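# Raise the tap lever fully upward

## Task

Push or pull the tap's lever up until it reaches its highest position, and make sure it stays there by itself once the robot lets go; a lever that is only up while the gripper holds it does not count.

## Robot and tools

Robot: a single 7-joint Kinova Gen3 arm with a two-finger parallel gripper. Joints from base to tip, with ranges in rad: waist ±6.283, shoulder ±2.250, upper arm roll ±6.283, elbow ±2.580, forearm roll ±6.283, wrist pitch ±2.100, wrist roll ±6.283. Load limits in N m: the first four joints 51.3 each, the last three 32.3 each; a carried object's weight adds to the load.

Frames. Everything is given in the scene frame: origin on the table surface straight under the arm base, +z up, +x forward, +y to the left when facing along +x. The base may sit slightly tilted. The gripper frame: fingers extend along its +z, and they open and close along its x axis. end_effector_position is the midpoint between the finger pads; the fingertips stick out 17.5 mm further. Pure rotations pivot about that point, which is offset 25 mm toward the gripper's -y from the last joint's axis. Reported hand position may be a little wrong, more so when the arm reaches far.

A row is 10 numbers in this order: x, y, z (metres, an absolute target position in the scene frame), qw, qx, qy, qz (absolute target orientation as a quaternion, w first, scene frame), then position, force_limit, speed for the fingers, each from -1 to 1. position: +1 is open to 50 mm between pads, about -0.65 is pads touching, -1 means close until something blocks them. force_limit per pad: -1 ≈ 20 N, 0 ≈ 102 N, +1 ≈ 185 N (actual grip may exceed this by up to ~17 %). speed of the gap change: -1 ≈ 20 mm/s, 0 ≈ 85 mm/s, +1 ≈ 150 mm/s.

Tools:
- execute_actions(actions): a list of actions, run one after another. Each action is a list of up to 15 rows; each row lasts one control step of 1/30 s, and if fewer than 15 rows are given the last row repeats to fill 15 steps. There is one list for the single arm, not one per arm. An action is rejected when its target lies more than 0.6 m away from the gripper's starting position along any gripper axis. If any action is malformed, or the first one fails that distance test against the latest reported state, nothing in the call runs. An empty list simply returns state and images. Repeat the desired quaternion in every row to hold orientation; do not copy back the reported one, which may have drifted.
- move(target, speed, blocking): drives the gripper on a straight line toward one absolute 10-number row (same layout as above). speed is in m/s, 0.002 to 0.5, default 0.25; rotation is capped at twice that in rad/s. The path takes 0.5 to 10 s and is cut off after 10 s. Finger values are sent when it starts. It does not avoid obstacles, and the real hand can lag, wander, or overshoot the speed, especially with a nearly straight arm. With blocking=false you get a reply after 0.5 s while motion continues; until a result shows the move ended, other moves and execute_actions are refused, so use wait or stop first.
- wait(seconds): 0 to 10 s, the arm keeps its last command; returns early if a running move finishes.
- stop(): brakes a running move; the arm needs some distance to stop, more at speed. Fingers are not stopped.
- zoom_image(camera, region): camera is cam_head_left, cam_head_right or cam_wrist (each 504x504); region [x0, y0, x1, y1] in pixels from the top-left, at most 504 by 504.
- read_manual(section): returns licence texts only; useless for control.
- finished_scene(scene): ends the current scene (give its number) once the robot has held the last command; irreversible. Replying without a tool call also ends everything.

How motion works: each control step the commanded pose is limited to within 70 mm and 16 degrees of where the gripper actually is, and damped inverse kinematics chases that limited pose, favouring position over orientation. After an action the arm goes only as far as the last limited pose, so a distant target needs several actions. The elbow will not fully straighten.

Results: the state line gives end_effector_position and end_effector_quat_wxyz; Joint positions lists joints base to tip; joint torques include offsets and noise and change at rest only with contact or load. "Hand target" is the pose the controller currently drives toward. "pose unreachable" means the clearance check (which treats any mount under the base as arm) altered or blocked the command. object_status: 0 moving, 1 blocked while opening, 2 blocked while closing (a real grip), 3 reached the commanded opening or pads met (usually nothing held). A new position value resets it to 0 for a moment. New force_limit or speed only apply after a position change of at least 0.01. position_measured in counts converts to opening ≈ (250 − counts) × 0.202 mm. A move adds a "move:" line: done, off_target, moving, held or fault, plus limits (paced = pose clipped; held = a check blocked some steps, after which the arm may jump faster than asked) and distance from target.

Avoid: hitting or pressing hard (faster moves and targets set deeper past the contact push harder); reaching a joint's load limit causes a torque fault that halts the arm for 10 s and drops the rest of the call; long holding heats motors (warning from 60 °C, at 75 °C the arm sags and faults); knocking things over or slamming the lever. For this task, push the lever upward gently to its stop, then back off and check in the cameras that it stays up before ending the scene.

Each tool is called after "Emit:" as name([rows], argument=value, ...), one row to a line, values as JSON.

## Session

Emit:
execute_actions(actions=[])

Scene clock: 0.00 s.
end_effector_position=(+0.1422, -0.3600, +0.2668) position_measured=3 object_status=3 end_effector_quat_wxyz=(-0.145, +0.799, +0.395, -0.429)
Joint positions: [0.614 0.778 0.006 1.467 0.594 1.649 1.375]
Joint velocities: [-0.    -0.    -0.    -0.    -0.    -0.    -0.001]
Joint torques (N m, as the joint torque sensors report them, + toward a larger angle): no reading
Motor temperatures (°C, as the motors report them): [38 35 31 34 39 41 53]
Hand target: +0.142, -0.360, +0.267; -0.145, +0.799, +0.395, -0.429

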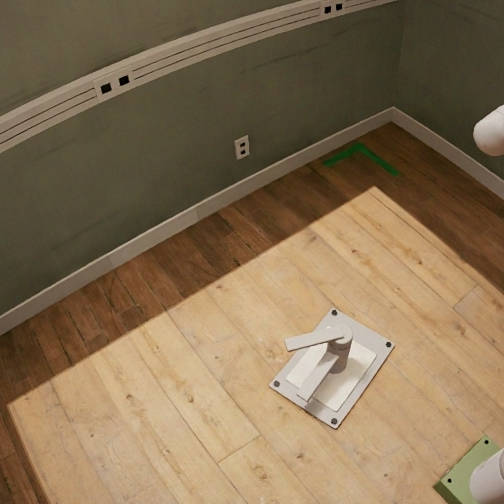

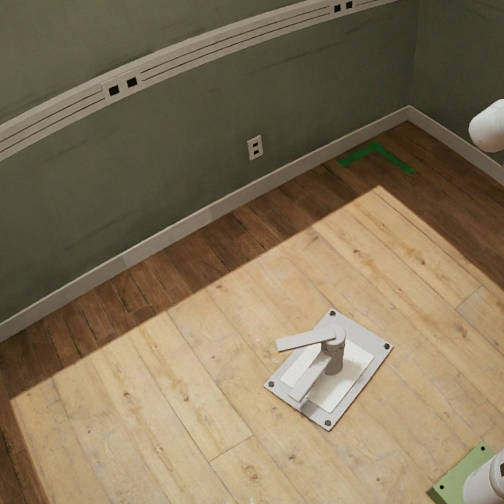

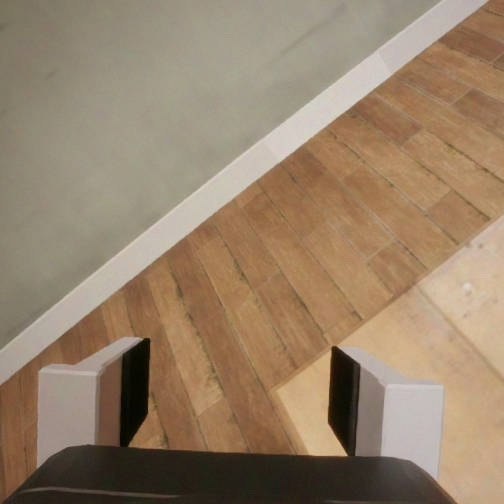

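Emit:
zoom_image(camera="cam_head_left", region=[250, 290, 504, 504])

Emit:
zoom_image(camera="cam_head_right", region=[250, 290, 504, 504])

Region (250, 290, 504, 504) of cam_head_left's 504x504 image, scaled by 1.984, with more detail than that image has; it fills the top 425 rows of this view, and the rest is white.

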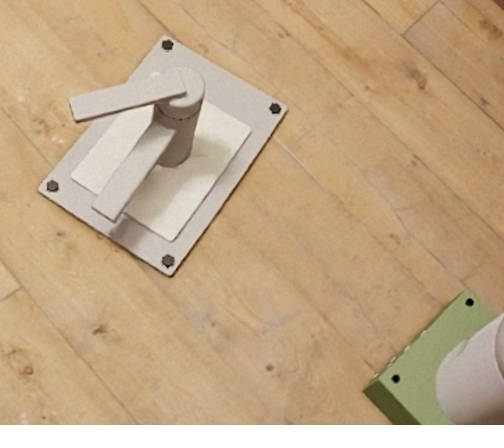

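Region (250, 290, 504, 504) of cam_head_right's 504x504 image, scaled by 1.984, with more detail than that image has; it fills the top 425 rows of this view, and the rest is white.

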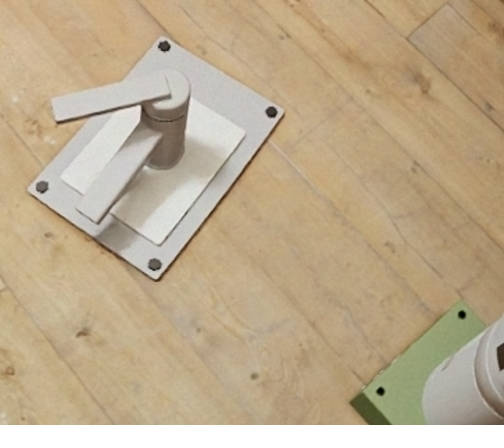

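Emit:
move(target=[0.35,-0.02,0.40,0,0.7071,0.7071,0,1,0,0], speed=0.3)

Scene clock: 20.30 s.
end_effector_position=(+0.3483, -0.0200, +0.4000) position_measured=3 object_status=3 end_effector_quat_wxyz=(-0.001, +0.706, +0.708, -0.001)
Joint positions: [ 0.331  0.159 -0.422  1.506  0.056  1.489  1.508]
Joint velocities: [-0.002 -0.001 -0.001 -0.001 -0.    -0.001  0.   ]
Joint torques (N m, as the joint torque sensors report them, + toward a larger angle): [  0.39 -11.87   0.04  -9.35   0.32   0.43  -0.22]
Motor temperatures (°C, as the motors report them): [38 36 31 34 39 41 53]
Hand target: +0.348, -0.020, +0.400; -0.001, +0.706, +0.708, -0.001
Off the commanded pose: 0.002 m, 0 deg.
move: done

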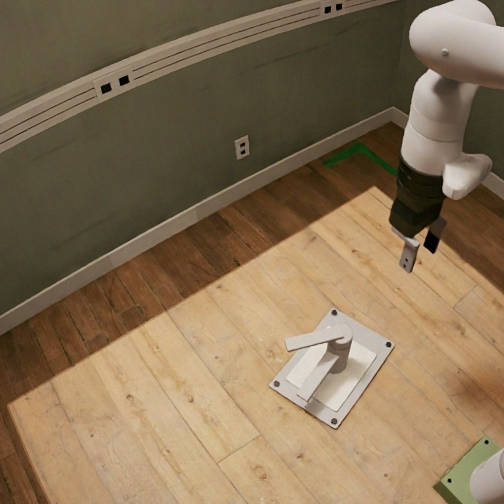

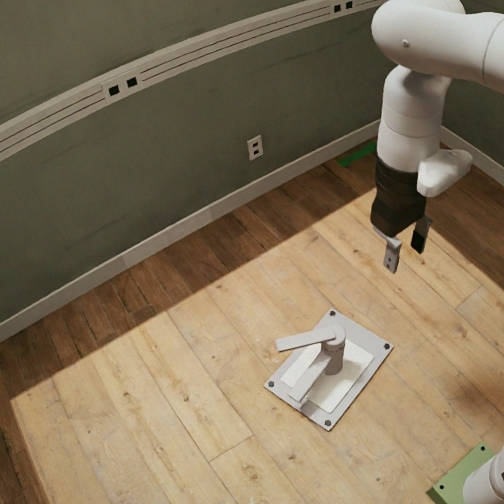

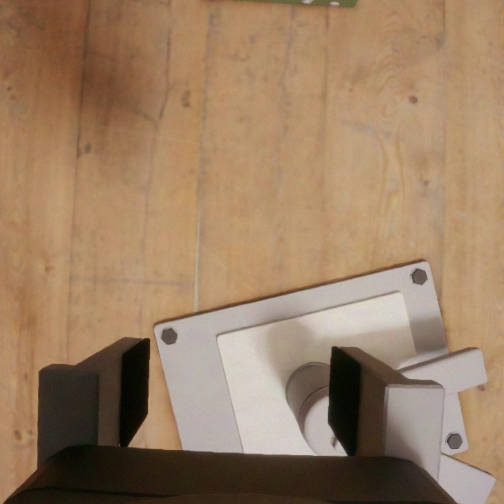

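Emit:
move(target=[0.50,0.07,0.40,0,0.7071,0.7071,0,1,0,0], speed=0.3)

Scene clock: 27.13 s.
end_effector_position=(+0.4995, +0.0693, +0.4009) position_measured=3 object_status=3 end_effector_quat_wxyz=(+0.000, +0.707, +0.707, +0.000)
Joint positions: [ 0.021  0.554 -0.447  0.941  0.223  1.681  1.255]
Joint velocities: [-0.009  0.015 -0.002 -0.011  0.002  0.006 -0.001]
Joint torques (N m, as the joint torque sensors report them, + toward a larger angle): [  0.56 -20.05  -1.16  -8.37  -0.09   0.25  -0.14]
Motor temperatures (°C, as the motors report them): [38 36 31 34 39 41 53]
Hand target: +0.500, +0.070, +0.400; -0.000, +0.707, +0.707, +0.000
Off the commanded pose: 0.001 m, 0 deg.
move: done

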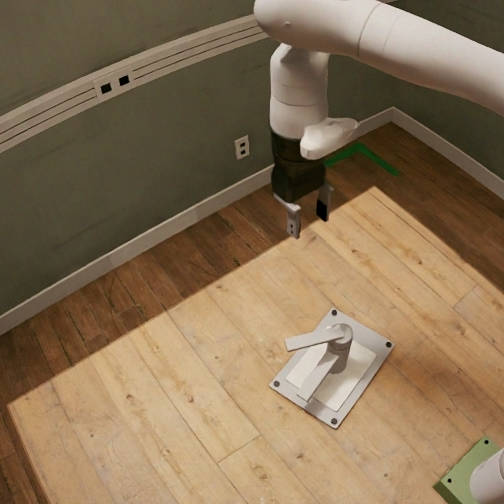

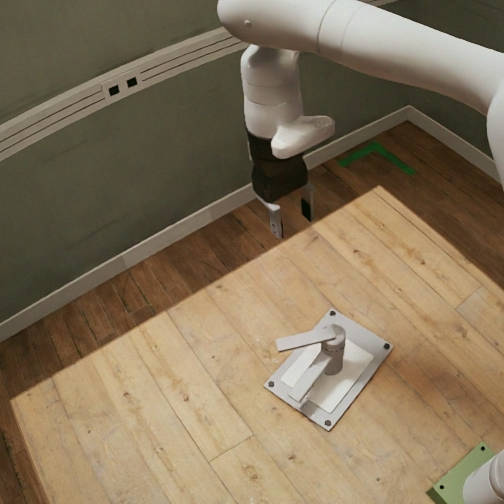

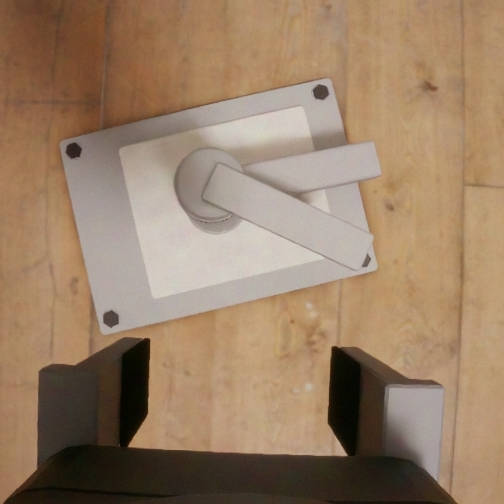

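Emit:
move(target=[0.37,0.153,0.27,0.6948,0.1313,0.6948,-0.1313,1,0,0], speed=0.25)

Scene clock: 64.07 s.
end_effector_position=(+0.3712, +0.1516, +0.2705) position_measured=3 object_status=3 end_effector_quat_wxyz=(+0.696, +0.133, +0.693, -0.132)
Joint positions: [-1.16   0.989 -0.363  2.308  1.38   1.852 -0.185]
Joint velocities: [-0.008  0.016 -0.001  0.    -0.     0.003 -0.003]
Joint torques (N m, as the joint torque sensors report them, + toward a larger angle): [  0.95 -15.45   1.75   2.72  -0.31   3.39  -0.13]
Motor temperatures (°C, as the motors report them): [38 36 31 34 39 41 53]
Hand target: +0.371, +0.152, +0.270; +0.696, +0.132, +0.693, -0.132
Off the commanded pose: 0.002 m, 0 deg.
move: done

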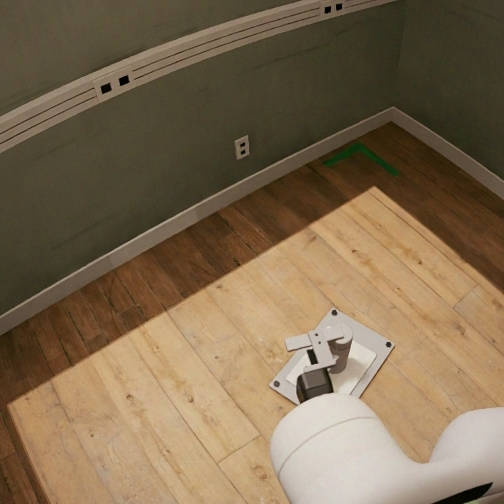

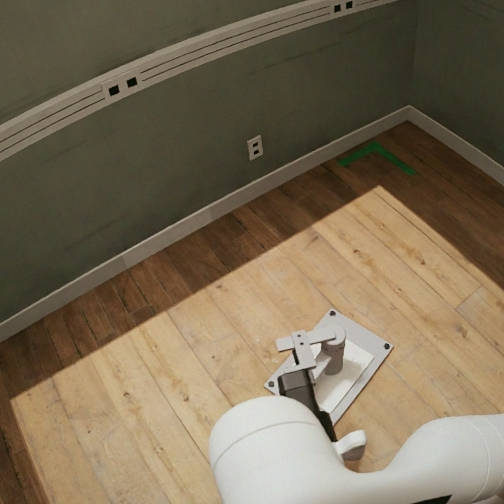

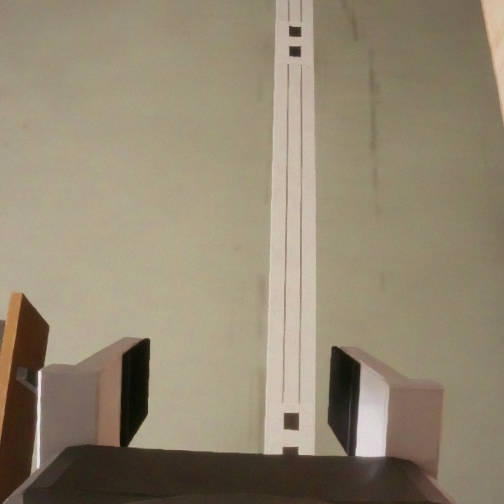

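Emit:
move(target=[0.37,0.153,0.165,0.6948,0.1313,0.6948,-0.1313,1,0,0], speed=0.12)

Scene clock: 74.13 s.
end_effector_position=(+0.3701, +0.1533, +0.1652) position_measured=3 object_status=3 end_effector_quat_wxyz=(+0.695, +0.132, +0.695, -0.131)
Joint positions: [-1.181  1.294 -0.309  2.181  1.429  1.837 -0.358]
Joint velocities: [-0.001  0.009  0.001 -0.002  0.    -0.001 -0.   ]
Joint torques (N m, as the joint torque sensors report them, + toward a larger angle): [  0.4  -16.57   2.21   3.79  -0.87   3.53  -0.04]
Motor temperatures (°C, as the motors report them): [38 36 31 34 39 41 53]
Hand target: +0.370, +0.153, +0.165; +0.695, +0.131, +0.695, -0.131
Off the commanded pose: 0.000 m, 0 deg.
move: done

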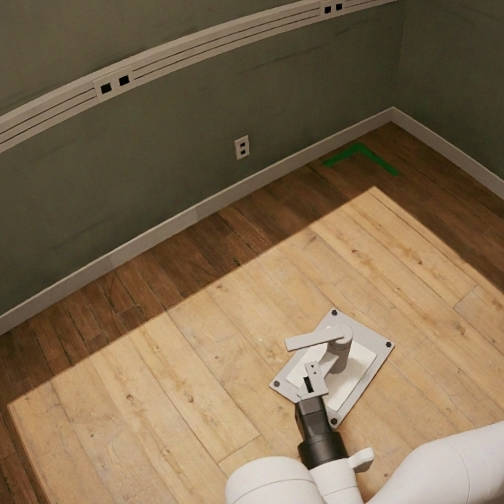

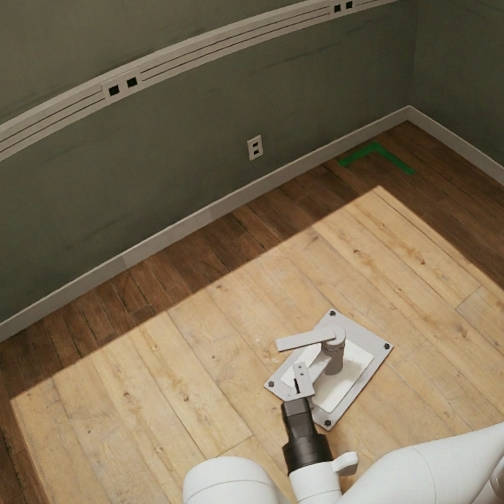

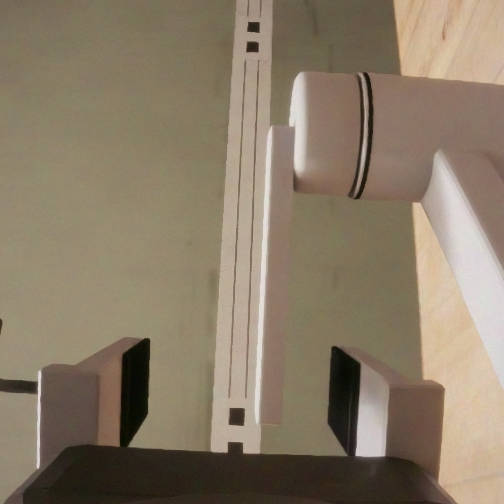

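Emit:
move(target=[0.441,0.1252,0.161,0.6948,0.1313,0.6948,-0.1313,1,0,0], speed=0.08)

Emit:
move(target=[0.441,0.1252,0.195,0.6948,0.1313,0.6948,-0.1313,1,0,0], speed=0.03)

Scene clock: 83.53 s.
end_effector_position=(+0.4410, +0.1254, +0.1610) position_measured=3 object_status=3 end_effector_quat_wxyz=(+0.695, +0.131, +0.695, -0.131)
Joint positions: [-1.032  1.289 -0.187  2.181  1.646  1.784 -0.314]
Joint velocities: [ 0.003 -0.     0.002 -0.001  0.001 -0.002  0.   ]
Joint torques (N m, as the joint torque sensors report them, + toward a larger angle): [  0.71 -17.36   2.94   3.3   -0.82   3.27   0.09]
Motor temperatures (°C, as the motors report them): [38 36 31 34 39 41 53]
Hand target: +0.441, +0.125, +0.161; +0.695, +0.132, +0.695, -0.131
Off the commanded pose: 0.000 m, 0 deg.
move: done

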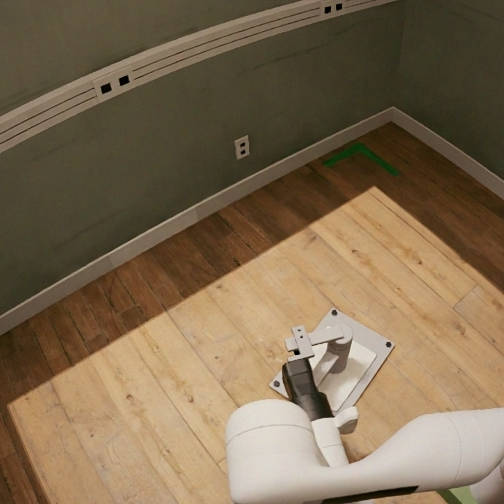

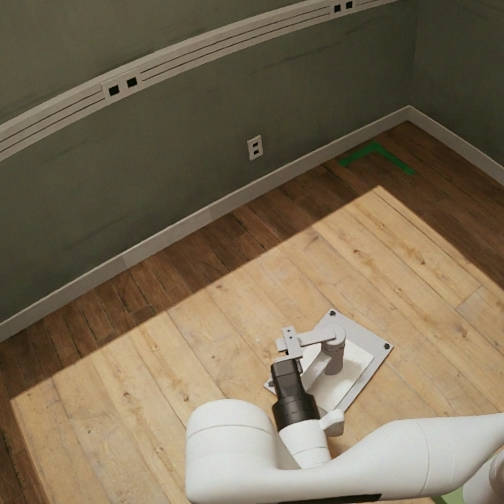

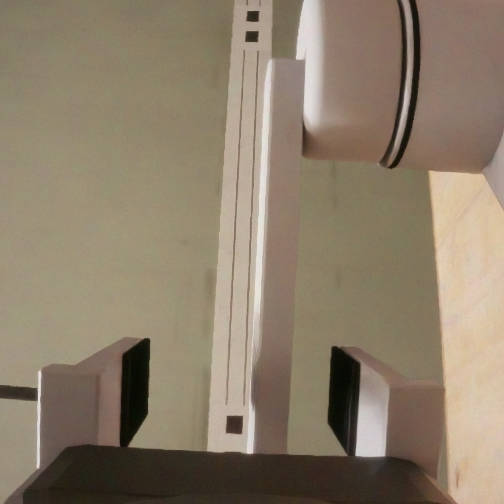

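Scene clock: 84.93 s.
end_effector_position=(+0.4402, +0.1240, +0.1910) position_measured=3 object_status=3 end_effector_quat_wxyz=(+0.692, +0.131, +0.698, -0.133)
Joint positions: [-1.031  1.198 -0.195  2.234  1.636  1.769 -0.273]
Joint velocities: [-0.007 -0.007  0.005  0.001 -0.001 -0.005  0.001]
Joint torques (N m, as the joint torque sensors report them, + toward a larger angle): [ -0.83 -19.29   4.35   3.47  -0.72   6.13   0.07]
Motor temperatures (°C, as the motors report them): [38 36 31 34 39 41 53]
Hand target: +0.441, +0.125, +0.195; +0.695, +0.131, +0.695, -0.131
Off the commanded pose: 0.004 m, 1 deg.
move: off_target

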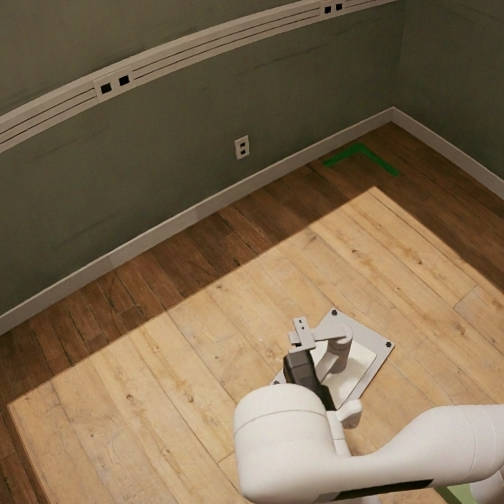

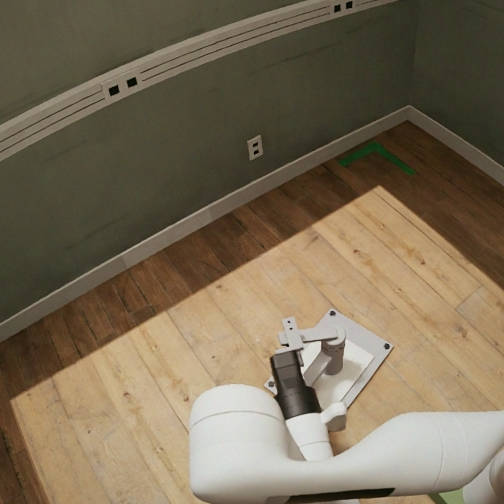

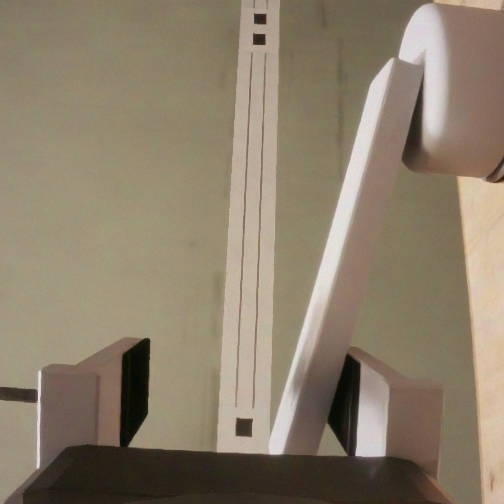

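Emit:
move(target=[0.439,0.120,0.213,0.6948,0.1313,0.6948,-0.1313,1,0,0], speed=0.025)

Scene clock: 88.27 s.
end_effector_position=(+0.4381, +0.1211, +0.2045) position_measured=3 object_status=3 end_effector_quat_wxyz=(+0.689, +0.131, +0.701, -0.130)
Joint positions: [-1.035  1.153 -0.197  2.272  1.633  1.755 -0.267]
Joint velocities: [-0.009 -0.003  0.01   0.002 -0.002 -0.012 -0.   ]
Joint torques (N m, as the joint torque sensors report them, + toward a larger angle): [  0.16 -22.03   7.31   4.64  -2.77   9.01   0.71]
Motor temperatures (°C, as the motors report them): [38 36 31 34 39 41 53]
Hand target: +0.439, +0.120, +0.213; +0.695, +0.131, +0.695, -0.131
Off the commanded pose: 0.009 m, 1 deg.
move: off_target

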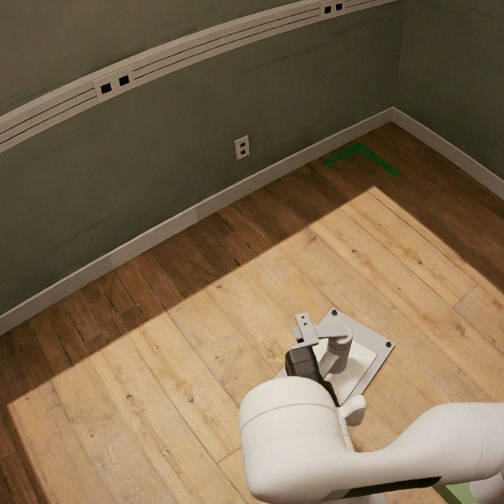

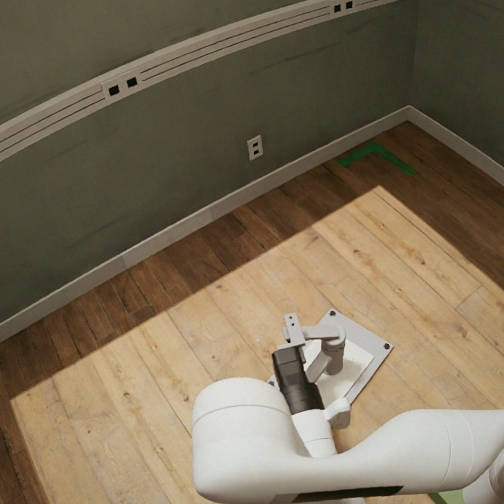

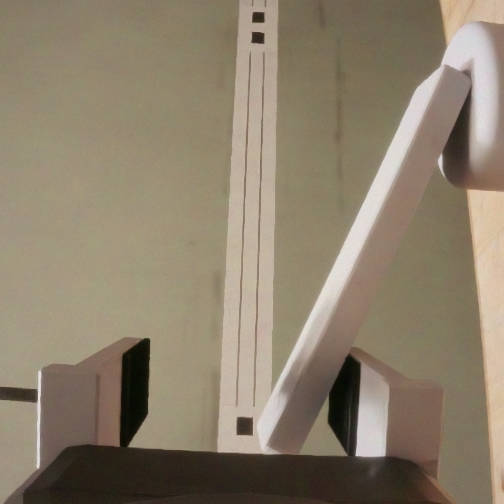

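Emit:
move(target=[0.4355,0.111,0.214,0.6948,0.1313,0.6948,-0.1313,1,0,0], speed=0.015)

Scene clock: 91.90 s.
end_effector_position=(+0.4352, +0.1207, +0.2047) position_measured=3 object_status=3 end_effector_quat_wxyz=(+0.689, +0.129, +0.703, -0.120)
Joint positions: [-1.045  1.155 -0.195  2.296  1.638  1.755 -0.304]
Joint velocities: [-0.008  0.001  0.008  0.002 -0.002 -0.008 -0.002]
Joint torques (N m, as the joint torque sensors report them, + toward a larger angle): [  5.64 -19.94   9.98   9.18  -7.41   8.33   0.67]
Motor temperatures (°C, as the motors report them): [38 37 31 34 39 41 53]
Hand target: +0.435, +0.111, +0.214; +0.695, +0.131, +0.695, -0.131
Off the commanded pose: 0.013 m, 2 deg.
move: off_target

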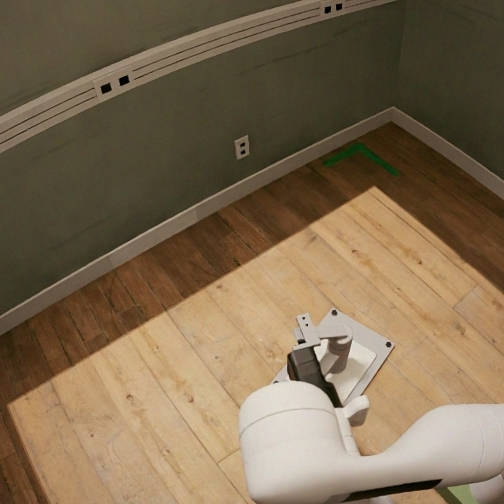

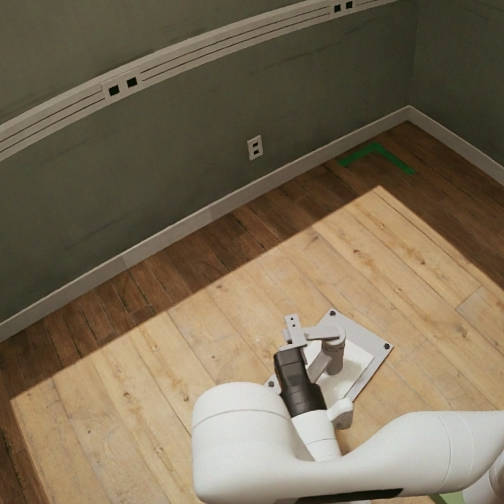

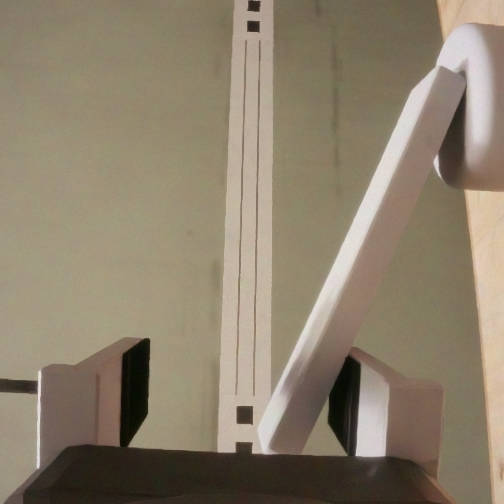

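Emit:
move(target=[0.439,0.124,0.195,0.6948,0.1313,0.6948,-0.1313,1,0,0], speed=0.03)

Emit:
move(target=[0.374,0.1495,0.195,0.6948,0.1313,0.6948,-0.1313,1,0,0], speed=0.1)

Scene clock: 95.23 s.
end_effector_position=(+0.4390, +0.1240, +0.1952) position_measured=3 object_status=3 end_effector_quat_wxyz=(+0.695, +0.131, +0.695, -0.131)
Joint positions: [-1.047  1.193 -0.18   2.241  1.628  1.761 -0.282]
Joint velocities: [-0.002  0.006  0.001 -0.006 -0.001  0.     0.002]
Joint torques (N m, as the joint torque sensors report them, + toward a larger angle): [  0.68 -16.83   2.87   2.75  -0.77   3.27  -0.21]
Motor temperatures (°C, as the motors report them): [38 37 31 34 39 41 53]
Hand target: +0.439, +0.124, +0.195; +0.695, +0.131, +0.695, -0.131
Off the commanded pose: 0.000 m, 0 deg.
move: done

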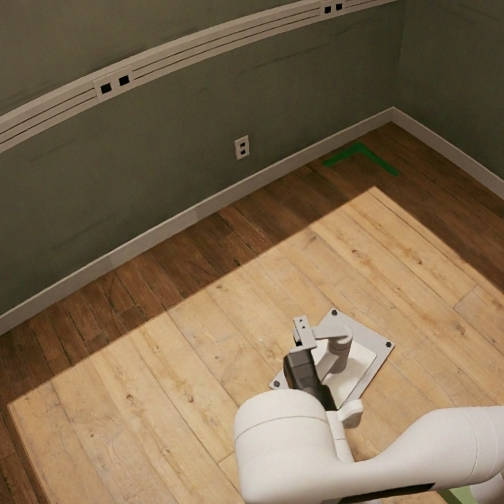

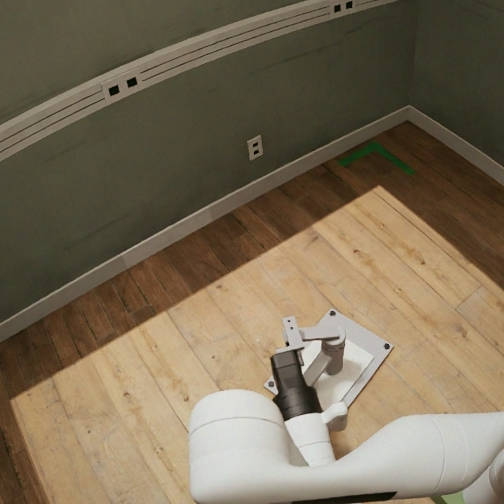

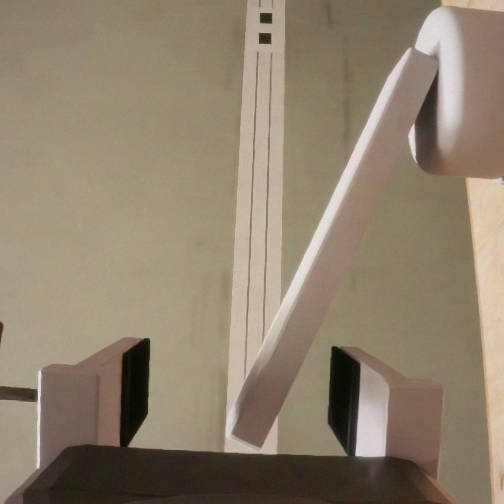

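Scene clock: 96.33 s.
end_effector_position=(+0.3740, +0.1493, +0.1950) position_measured=3 object_status=3 end_effector_quat_wxyz=(+0.695, +0.131, +0.695, -0.132)
Joint positions: [-1.191  1.207 -0.289  2.236  1.42   1.806 -0.325]
Joint velocities: [-0.005  0.001 -0.002 -0.001 -0.001  0.002  0.001]
Joint torques (N m, as the joint torque sensors report them, + toward a larger angle): [  0.25 -16.14   1.82   3.98  -1.03   3.34  -0.25]
Motor temperatures (°C, as the motors report them): [38 37 31 34 39 41 53]
Hand target: +0.374, +0.149, +0.195; +0.695, +0.131, +0.695, -0.131
Off the commanded pose: 0.000 m, 0 deg.
move: done

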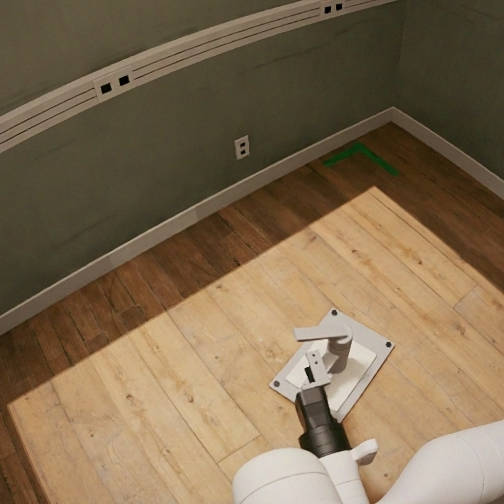

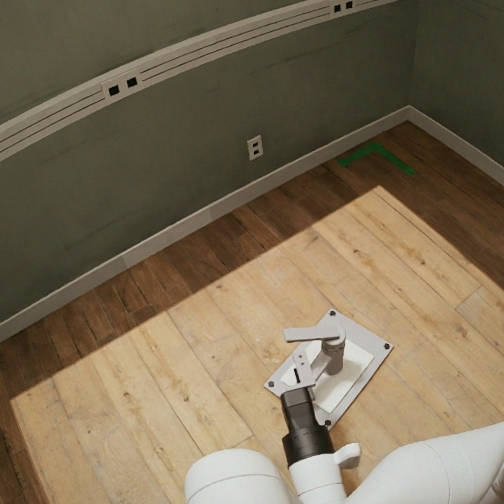

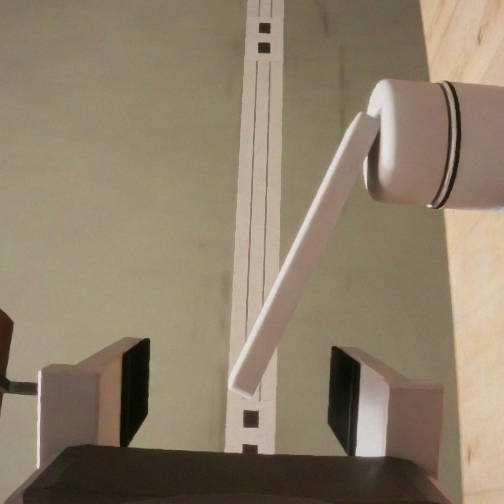

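Emit:
finished_scene(scene=1)

The scene is finished: the task was done.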